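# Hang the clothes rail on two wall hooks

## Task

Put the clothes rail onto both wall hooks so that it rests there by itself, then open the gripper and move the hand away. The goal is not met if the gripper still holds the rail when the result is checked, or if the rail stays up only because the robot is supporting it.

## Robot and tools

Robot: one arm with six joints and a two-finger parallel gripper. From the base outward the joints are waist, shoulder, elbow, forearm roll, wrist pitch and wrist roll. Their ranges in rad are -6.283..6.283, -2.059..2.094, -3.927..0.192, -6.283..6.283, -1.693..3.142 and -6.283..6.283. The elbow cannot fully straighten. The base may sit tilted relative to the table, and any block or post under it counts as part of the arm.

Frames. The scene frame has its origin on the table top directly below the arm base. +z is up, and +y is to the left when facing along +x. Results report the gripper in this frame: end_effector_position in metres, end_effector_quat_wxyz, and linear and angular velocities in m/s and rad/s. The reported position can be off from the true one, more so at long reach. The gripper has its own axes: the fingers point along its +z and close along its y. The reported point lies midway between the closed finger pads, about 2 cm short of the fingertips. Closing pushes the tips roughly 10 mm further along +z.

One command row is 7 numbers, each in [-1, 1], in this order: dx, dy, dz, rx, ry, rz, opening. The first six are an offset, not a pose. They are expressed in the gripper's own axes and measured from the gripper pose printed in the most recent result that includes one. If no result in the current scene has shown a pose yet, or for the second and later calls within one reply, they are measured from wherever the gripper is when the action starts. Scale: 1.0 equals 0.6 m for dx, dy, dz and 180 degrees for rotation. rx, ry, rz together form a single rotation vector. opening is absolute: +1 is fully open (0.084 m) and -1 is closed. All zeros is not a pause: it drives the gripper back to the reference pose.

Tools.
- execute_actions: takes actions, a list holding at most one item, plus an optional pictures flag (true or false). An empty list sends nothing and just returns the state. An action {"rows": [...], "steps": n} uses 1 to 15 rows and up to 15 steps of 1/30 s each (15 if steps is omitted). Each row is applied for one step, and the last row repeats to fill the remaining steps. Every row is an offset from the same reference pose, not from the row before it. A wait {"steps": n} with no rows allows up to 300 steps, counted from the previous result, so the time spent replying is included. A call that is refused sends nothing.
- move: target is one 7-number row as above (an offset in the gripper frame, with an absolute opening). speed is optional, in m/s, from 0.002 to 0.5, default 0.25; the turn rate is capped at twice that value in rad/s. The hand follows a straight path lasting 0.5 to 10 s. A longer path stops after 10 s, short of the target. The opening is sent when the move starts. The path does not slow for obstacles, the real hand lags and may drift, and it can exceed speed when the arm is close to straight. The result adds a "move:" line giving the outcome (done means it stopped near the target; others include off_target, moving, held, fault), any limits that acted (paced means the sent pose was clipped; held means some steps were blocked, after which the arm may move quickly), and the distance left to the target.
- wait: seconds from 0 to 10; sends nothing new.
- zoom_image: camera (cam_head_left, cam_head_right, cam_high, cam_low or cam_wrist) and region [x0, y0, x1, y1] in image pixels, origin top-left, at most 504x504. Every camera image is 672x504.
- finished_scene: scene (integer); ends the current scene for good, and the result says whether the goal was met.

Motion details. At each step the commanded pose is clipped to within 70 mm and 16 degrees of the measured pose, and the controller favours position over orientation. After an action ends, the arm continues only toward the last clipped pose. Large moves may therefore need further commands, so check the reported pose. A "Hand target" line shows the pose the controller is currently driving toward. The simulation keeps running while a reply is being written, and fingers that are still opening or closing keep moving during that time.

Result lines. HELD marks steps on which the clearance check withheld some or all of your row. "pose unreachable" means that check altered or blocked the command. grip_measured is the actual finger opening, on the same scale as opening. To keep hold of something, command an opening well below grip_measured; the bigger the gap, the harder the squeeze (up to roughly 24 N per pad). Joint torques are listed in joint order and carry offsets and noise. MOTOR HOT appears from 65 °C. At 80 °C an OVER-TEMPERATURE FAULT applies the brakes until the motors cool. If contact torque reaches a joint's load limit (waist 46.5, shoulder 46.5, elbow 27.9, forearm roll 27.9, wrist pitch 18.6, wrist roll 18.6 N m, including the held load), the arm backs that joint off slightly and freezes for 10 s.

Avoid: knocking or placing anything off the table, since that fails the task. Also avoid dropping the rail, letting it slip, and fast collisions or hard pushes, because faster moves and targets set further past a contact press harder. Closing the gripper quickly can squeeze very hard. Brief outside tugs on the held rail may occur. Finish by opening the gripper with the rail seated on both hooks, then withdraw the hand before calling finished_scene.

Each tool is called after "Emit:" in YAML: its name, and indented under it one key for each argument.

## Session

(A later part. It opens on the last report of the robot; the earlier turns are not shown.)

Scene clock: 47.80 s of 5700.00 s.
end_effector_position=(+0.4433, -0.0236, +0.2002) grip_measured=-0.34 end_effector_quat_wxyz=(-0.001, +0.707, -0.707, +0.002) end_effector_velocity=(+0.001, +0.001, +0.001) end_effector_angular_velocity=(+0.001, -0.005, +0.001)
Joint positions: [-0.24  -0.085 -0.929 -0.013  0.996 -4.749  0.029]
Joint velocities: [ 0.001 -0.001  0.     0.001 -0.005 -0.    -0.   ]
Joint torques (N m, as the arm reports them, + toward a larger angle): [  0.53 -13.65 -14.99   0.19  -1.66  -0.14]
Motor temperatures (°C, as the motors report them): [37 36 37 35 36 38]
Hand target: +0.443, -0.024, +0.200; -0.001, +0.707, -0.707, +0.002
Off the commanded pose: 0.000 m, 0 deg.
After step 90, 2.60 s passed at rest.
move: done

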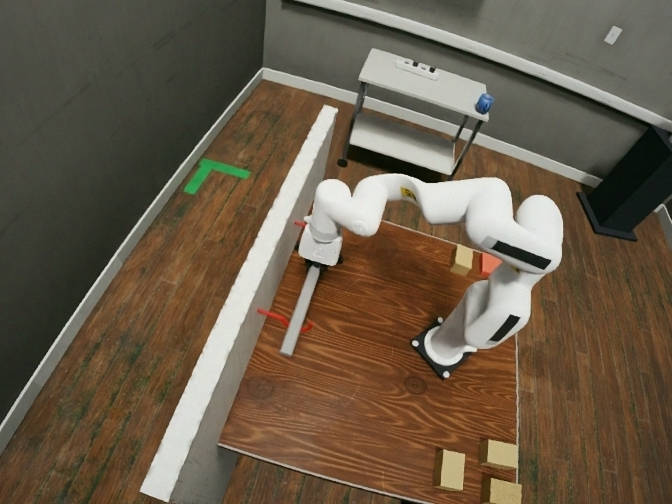

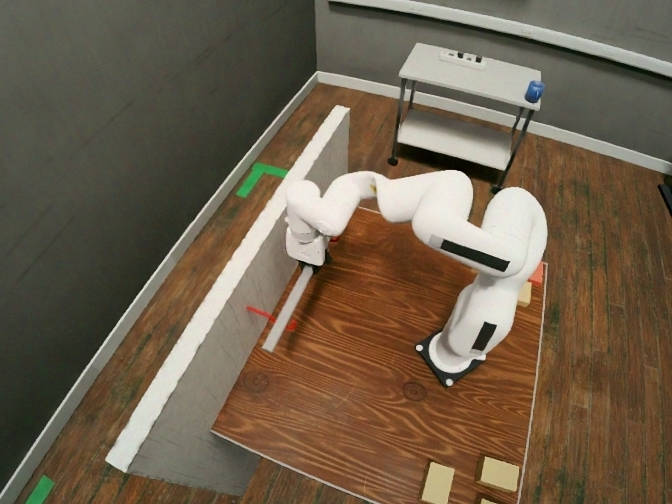

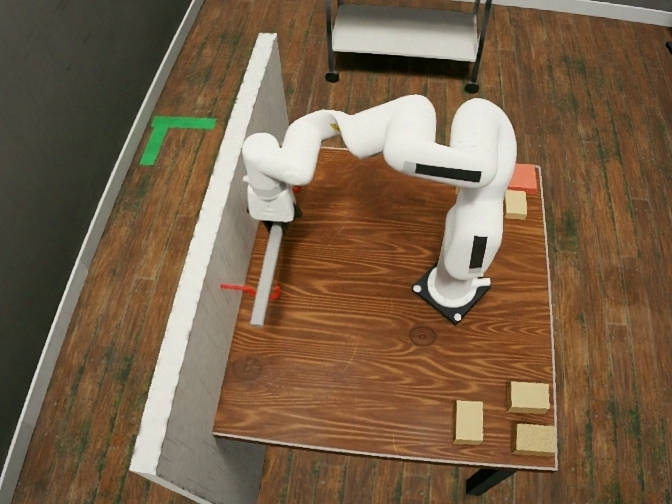

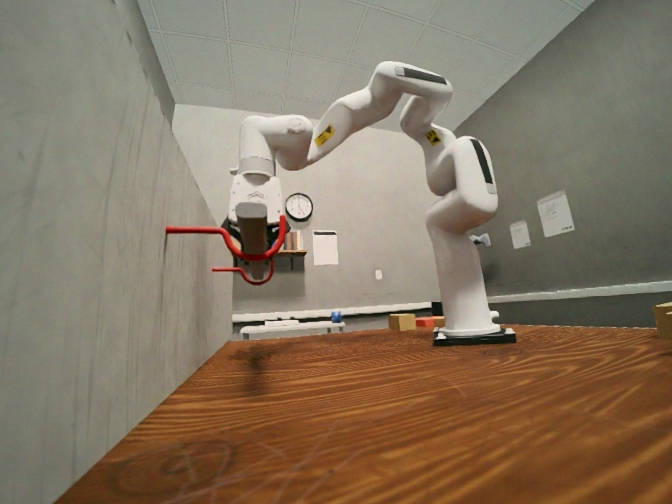

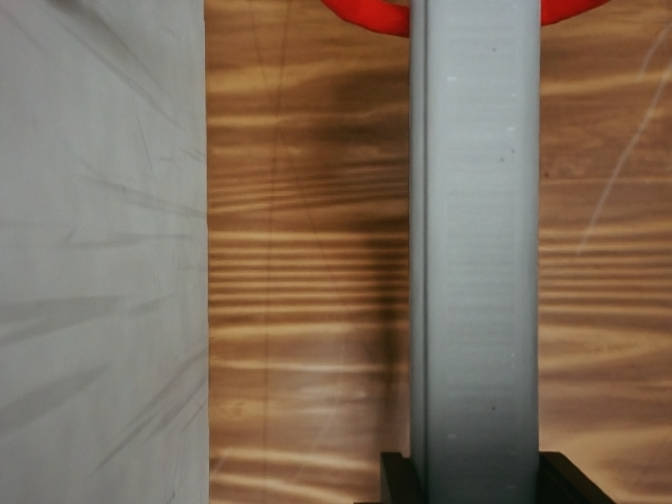

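Emit:
move:
  target: [0,0,0.024,0,0,0,-1]
  speed: 0.02

Emit:
zoom_image:
  camera: "cam_low"
  region: [160,180,340,310]

Scene clock: 52.20 s of 5700.00 s.
end_effector_position=(+0.4433, -0.0237, +0.1859) grip_measured=-0.34 end_effector_quat_wxyz=(-0.001, +0.707, -0.707, +0.002) end_effector_velocity=(+0.001, -0.000, +0.001) end_effector_angular_velocity=(-0.000, -0.005, +0.000)
Joint positions: [-0.24  -0.067 -0.906 -0.014  0.955 -4.749  0.029]
Joint velocities: [-0.    -0.001 -0.001 -0.    -0.003 -0.001  0.   ]
Joint torques (N m, as the arm reports them, + toward a larger angle): [  0.3  -13.82 -14.78   0.27  -1.63  -0.17]
Motor temperatures (°C, as the motors report them): [37 36 37 35 36 38]
Hand target: +0.443, -0.024, +0.186; -0.001, +0.707, -0.707, +0.002
Off the commanded pose: 0.000 m, 0 deg.
After step 90, 0.40 s passed at rest.
move: done

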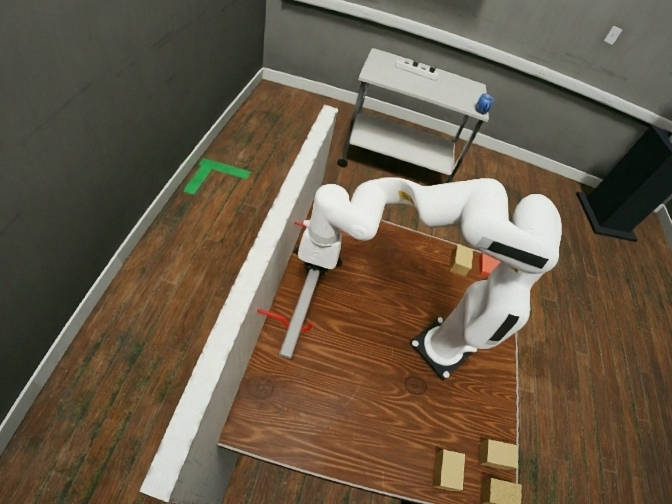

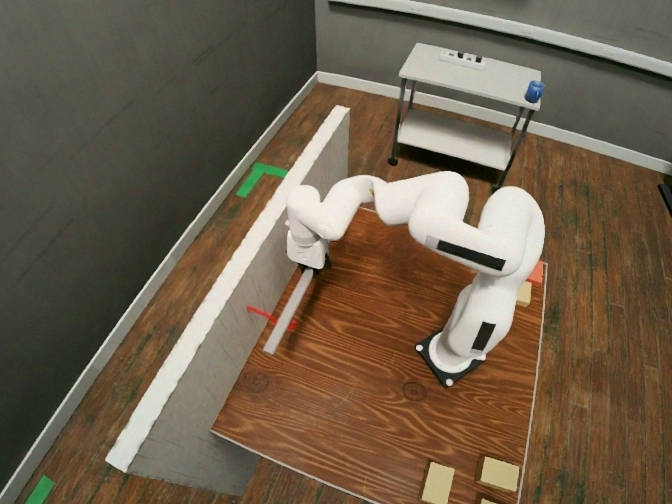

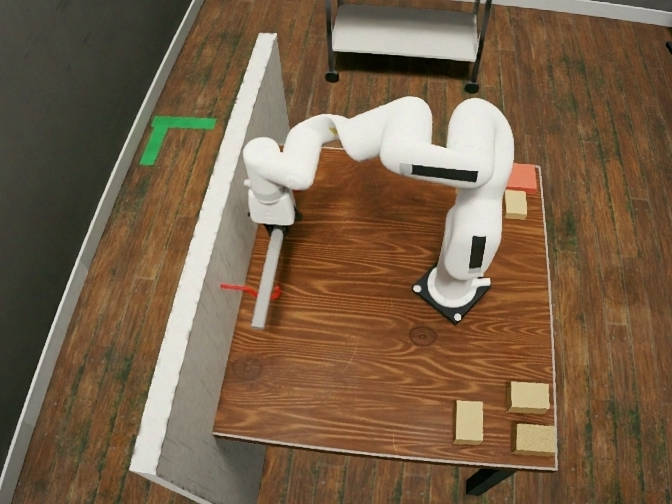

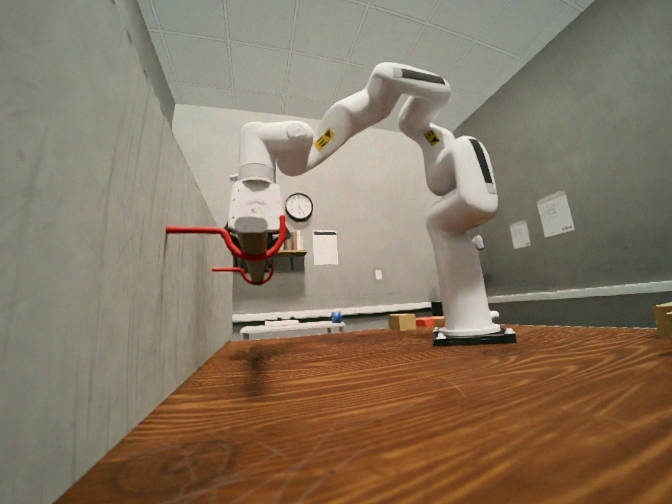

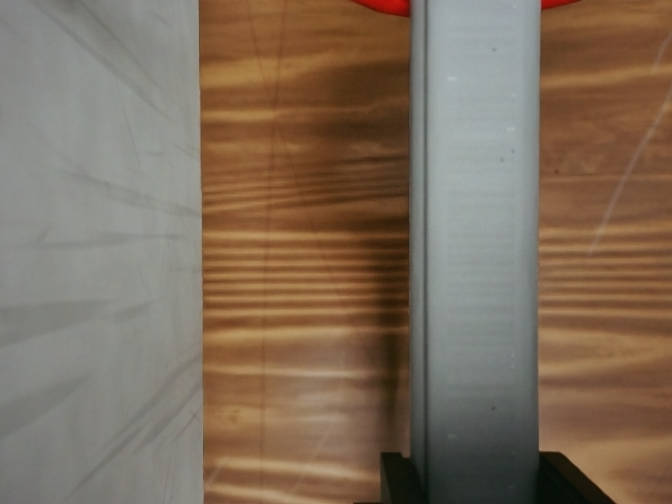

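Region (160, 180, 340, 310) of cam_low's 672x504 image, scaled by 2.800, with more detail than that image has.

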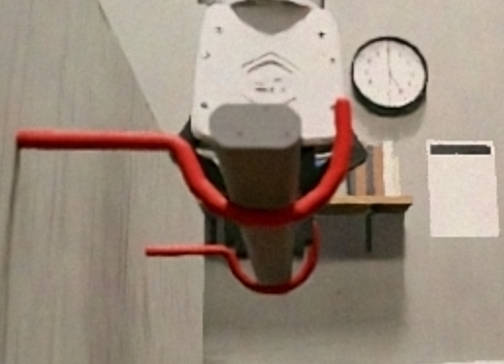

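No contact yet; a bit more.

Emit:
move:
  target: [0,0,0.009,0,0,0,-1]
  speed: 0.01

Scene clock: 55.13 s of 5700.00 s.
end_effector_position=(+0.4438, -0.0238, +0.1815) grip_measured=-0.34 end_effector_quat_wxyz=(-0.002, +0.707, -0.707, +0.003) end_effector_velocity=(-0.000, +0.001, -0.004) end_effector_angular_velocity=(+0.001, +0.004, +0.001)
Joint positions: [-0.241 -0.061 -0.899 -0.014  0.939 -4.749  0.029]
Joint velocities: [ 0.001  0.007  0.002  0.001 -0.006 -0.    -0.   ]
Joint torques (N m, as the arm reports them, + toward a larger angle): [  0.43  -8.63 -12.04   0.38  -2.73  -0.27]
Motor temperatures (°C, as the motors report them): [37 36 37 35 36 38]
Hand target: +0.443, -0.024, +0.181; -0.001, +0.707, -0.707, +0.002
Off the commanded pose: 0.001 m, 0 deg.
move: done

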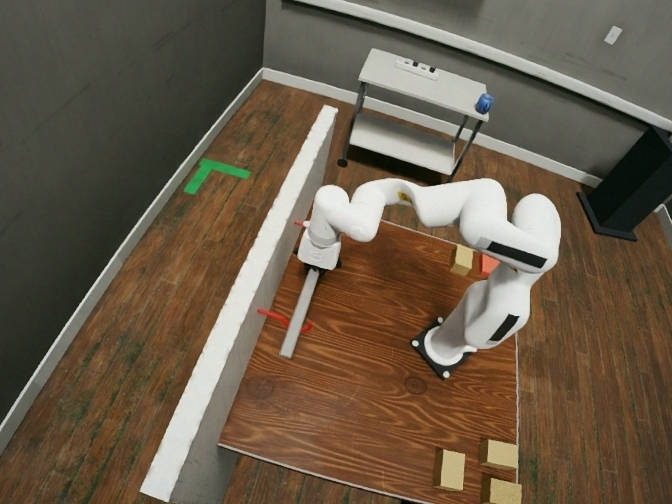

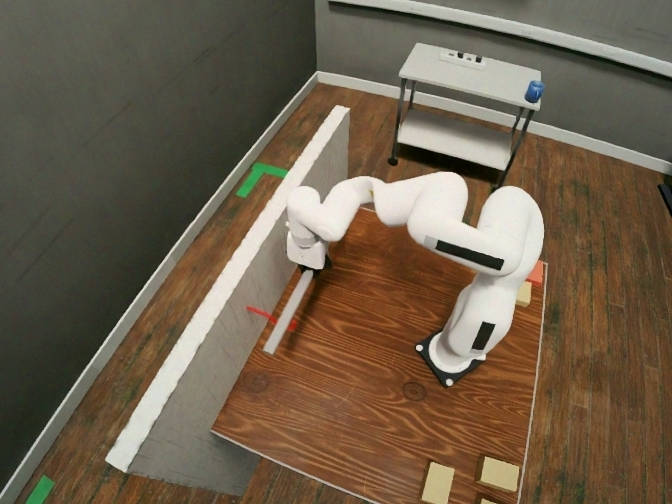

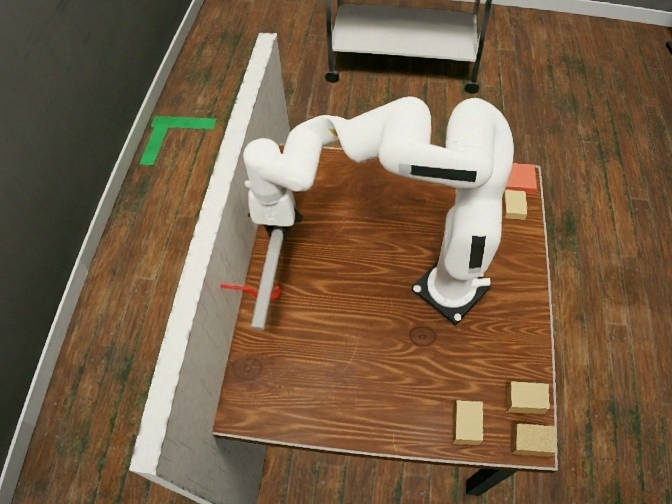

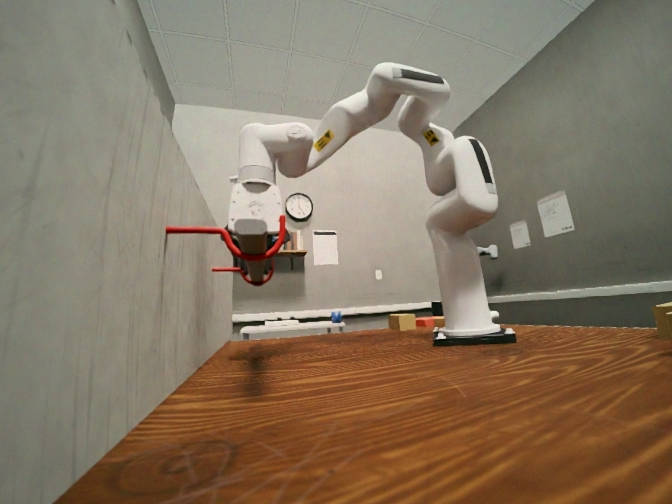

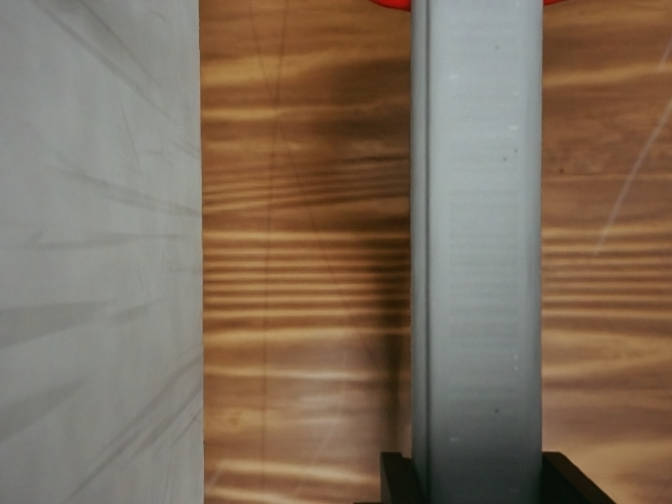

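Emit:
move:
  target: [0,0,0,0,0,0,0.4]

Emit:
move:
  target: [0,0.05,-0.25,0,0,0,0.4]
  speed: 0.15

Scene clock: 58.57 s of 5700.00 s.
end_effector_position=(+0.4437, -0.0238, +0.1813) grip_measured=+0.39 end_effector_quat_wxyz=(-0.001, +0.707, -0.707, +0.003) end_effector_velocity=(+0.000, -0.000, +0.001) end_effector_angular_velocity=(+0.000, -0.002, -0.001)
Joint positions: [-0.241 -0.061 -0.898 -0.014  0.939 -4.749  0.061]
Joint velocities: [-0.001 -0.001 -0.001  0.     0.    -0.    -0.   ]
Joint torques (N m, as the arm reports them, + toward a larger angle): [  0.28 -13.06 -13.85   0.29  -1.54  -0.25]
Motor temperatures (°C, as the motors report them): [37 36 37 35 36 38]
Hand target: +0.444, -0.024, +0.181; -0.002, +0.707, -0.707, +0.003
Off the commanded pose: 0.000 m, 0 deg.
move: done

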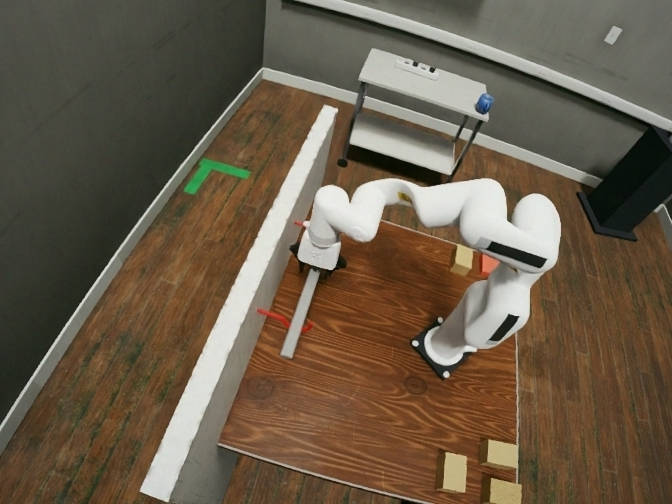

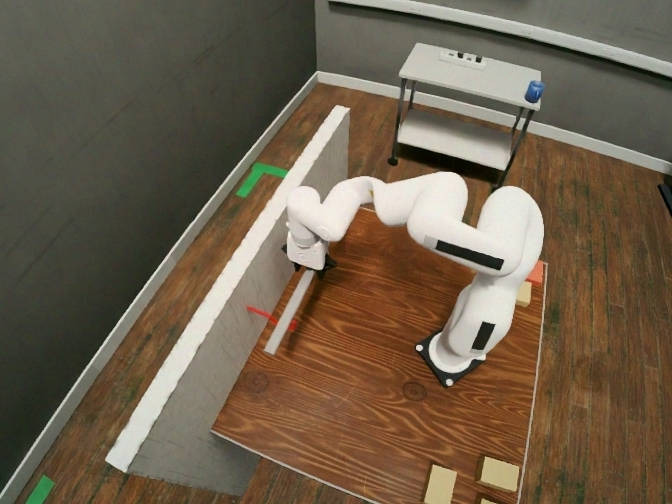

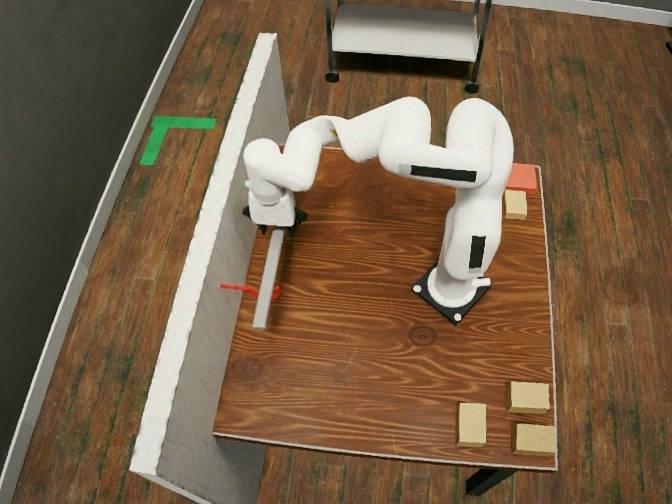

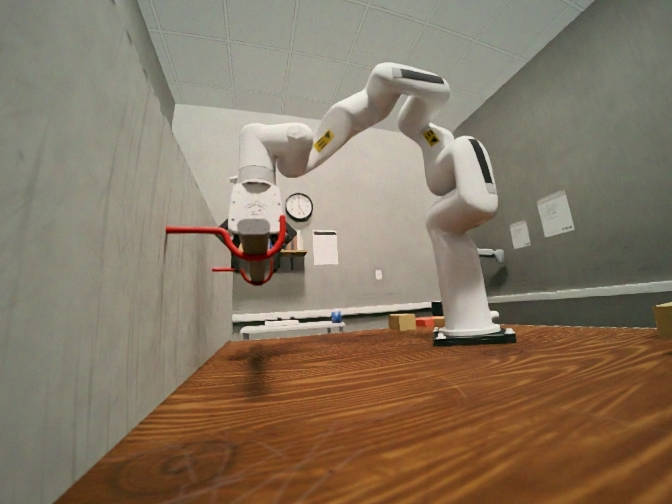

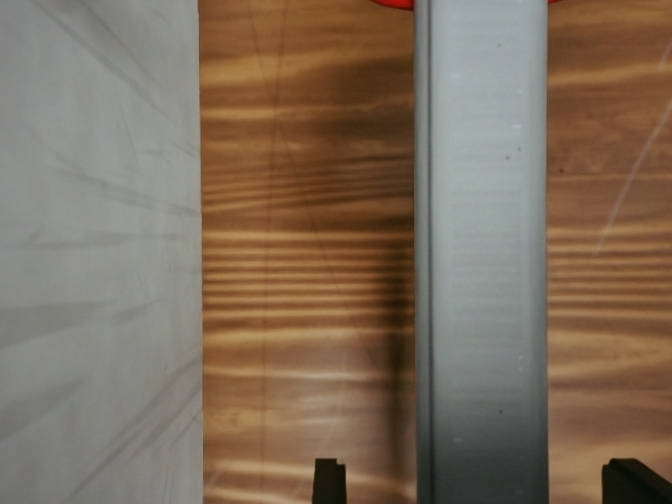

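Scene clock: 60.00 s of 5700.00 s.
end_effector_position=(+0.4130, -0.0231, +0.3304) grip_measured=+0.39 end_effector_quat_wxyz=(-0.001, +0.707, -0.707, +0.002) end_effector_velocity=(+0.000, -0.001, +0.002) end_effector_angular_velocity=(-0.002, +0.001, -0.001)
Joint positions: [-0.238 -0.263 -1.126 -0.011  1.37  -4.753  0.061]
Joint velocities: [-0.002  0.001 -0.008 -0.002  0.008 -0.001  0.   ]
Joint torques (N m, as the arm reports them, + toward a larger angle): [  0.26 -10.87 -14.78   0.04  -1.47  -0.2 ]
Motor temperatures (°C, as the motors report them): [37 36 37 35 36 38]
Hand target: +0.413, -0.023, +0.331; -0.002, +0.707, -0.707, +0.003
Off the commanded pose: 0.001 m, 0 deg.
move: done

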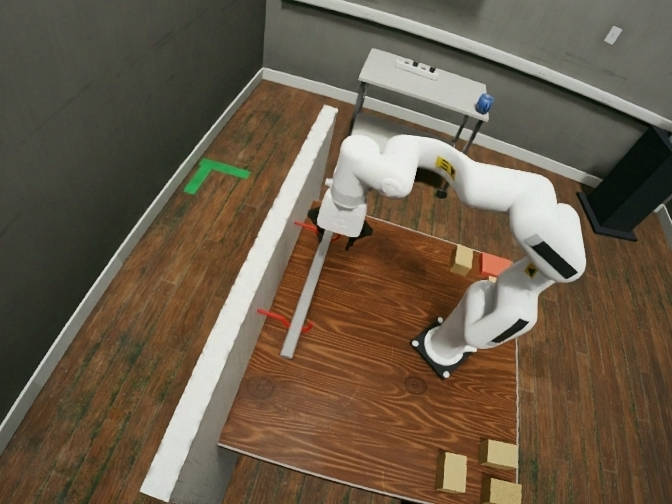

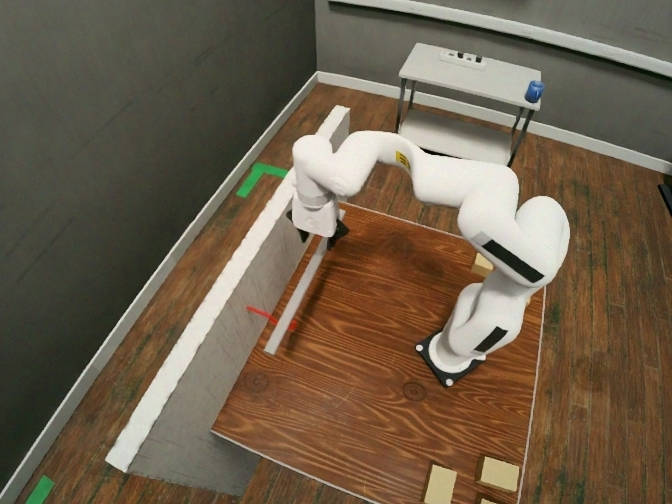

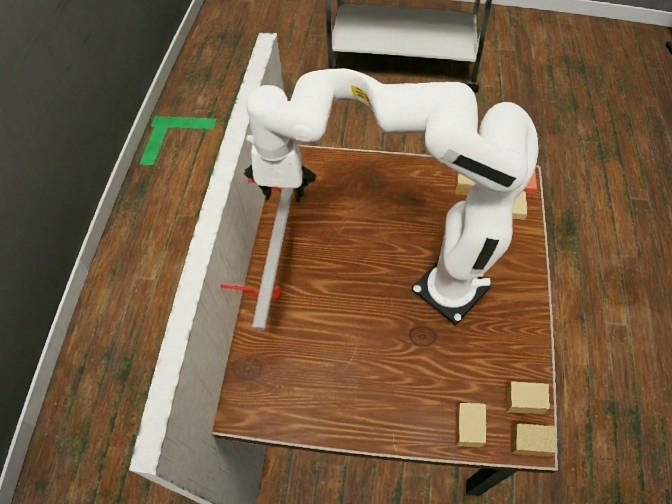

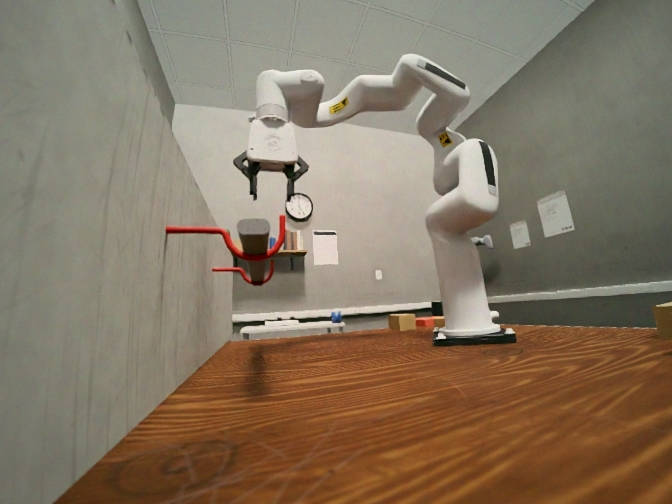

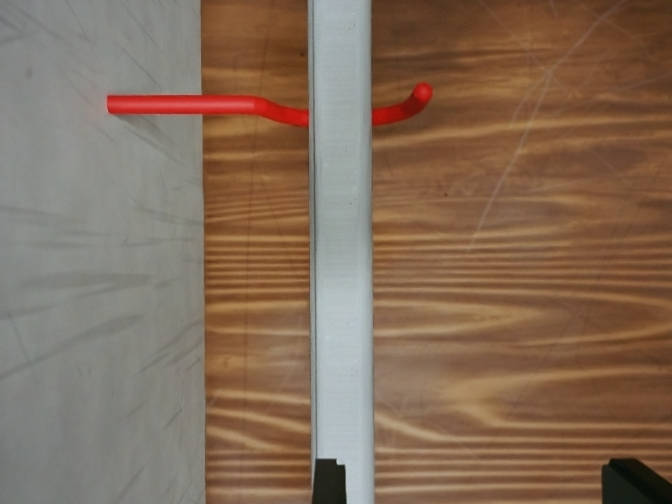

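Emit:
finished_scene:
  scene: 1

The scene is finished: the task was done.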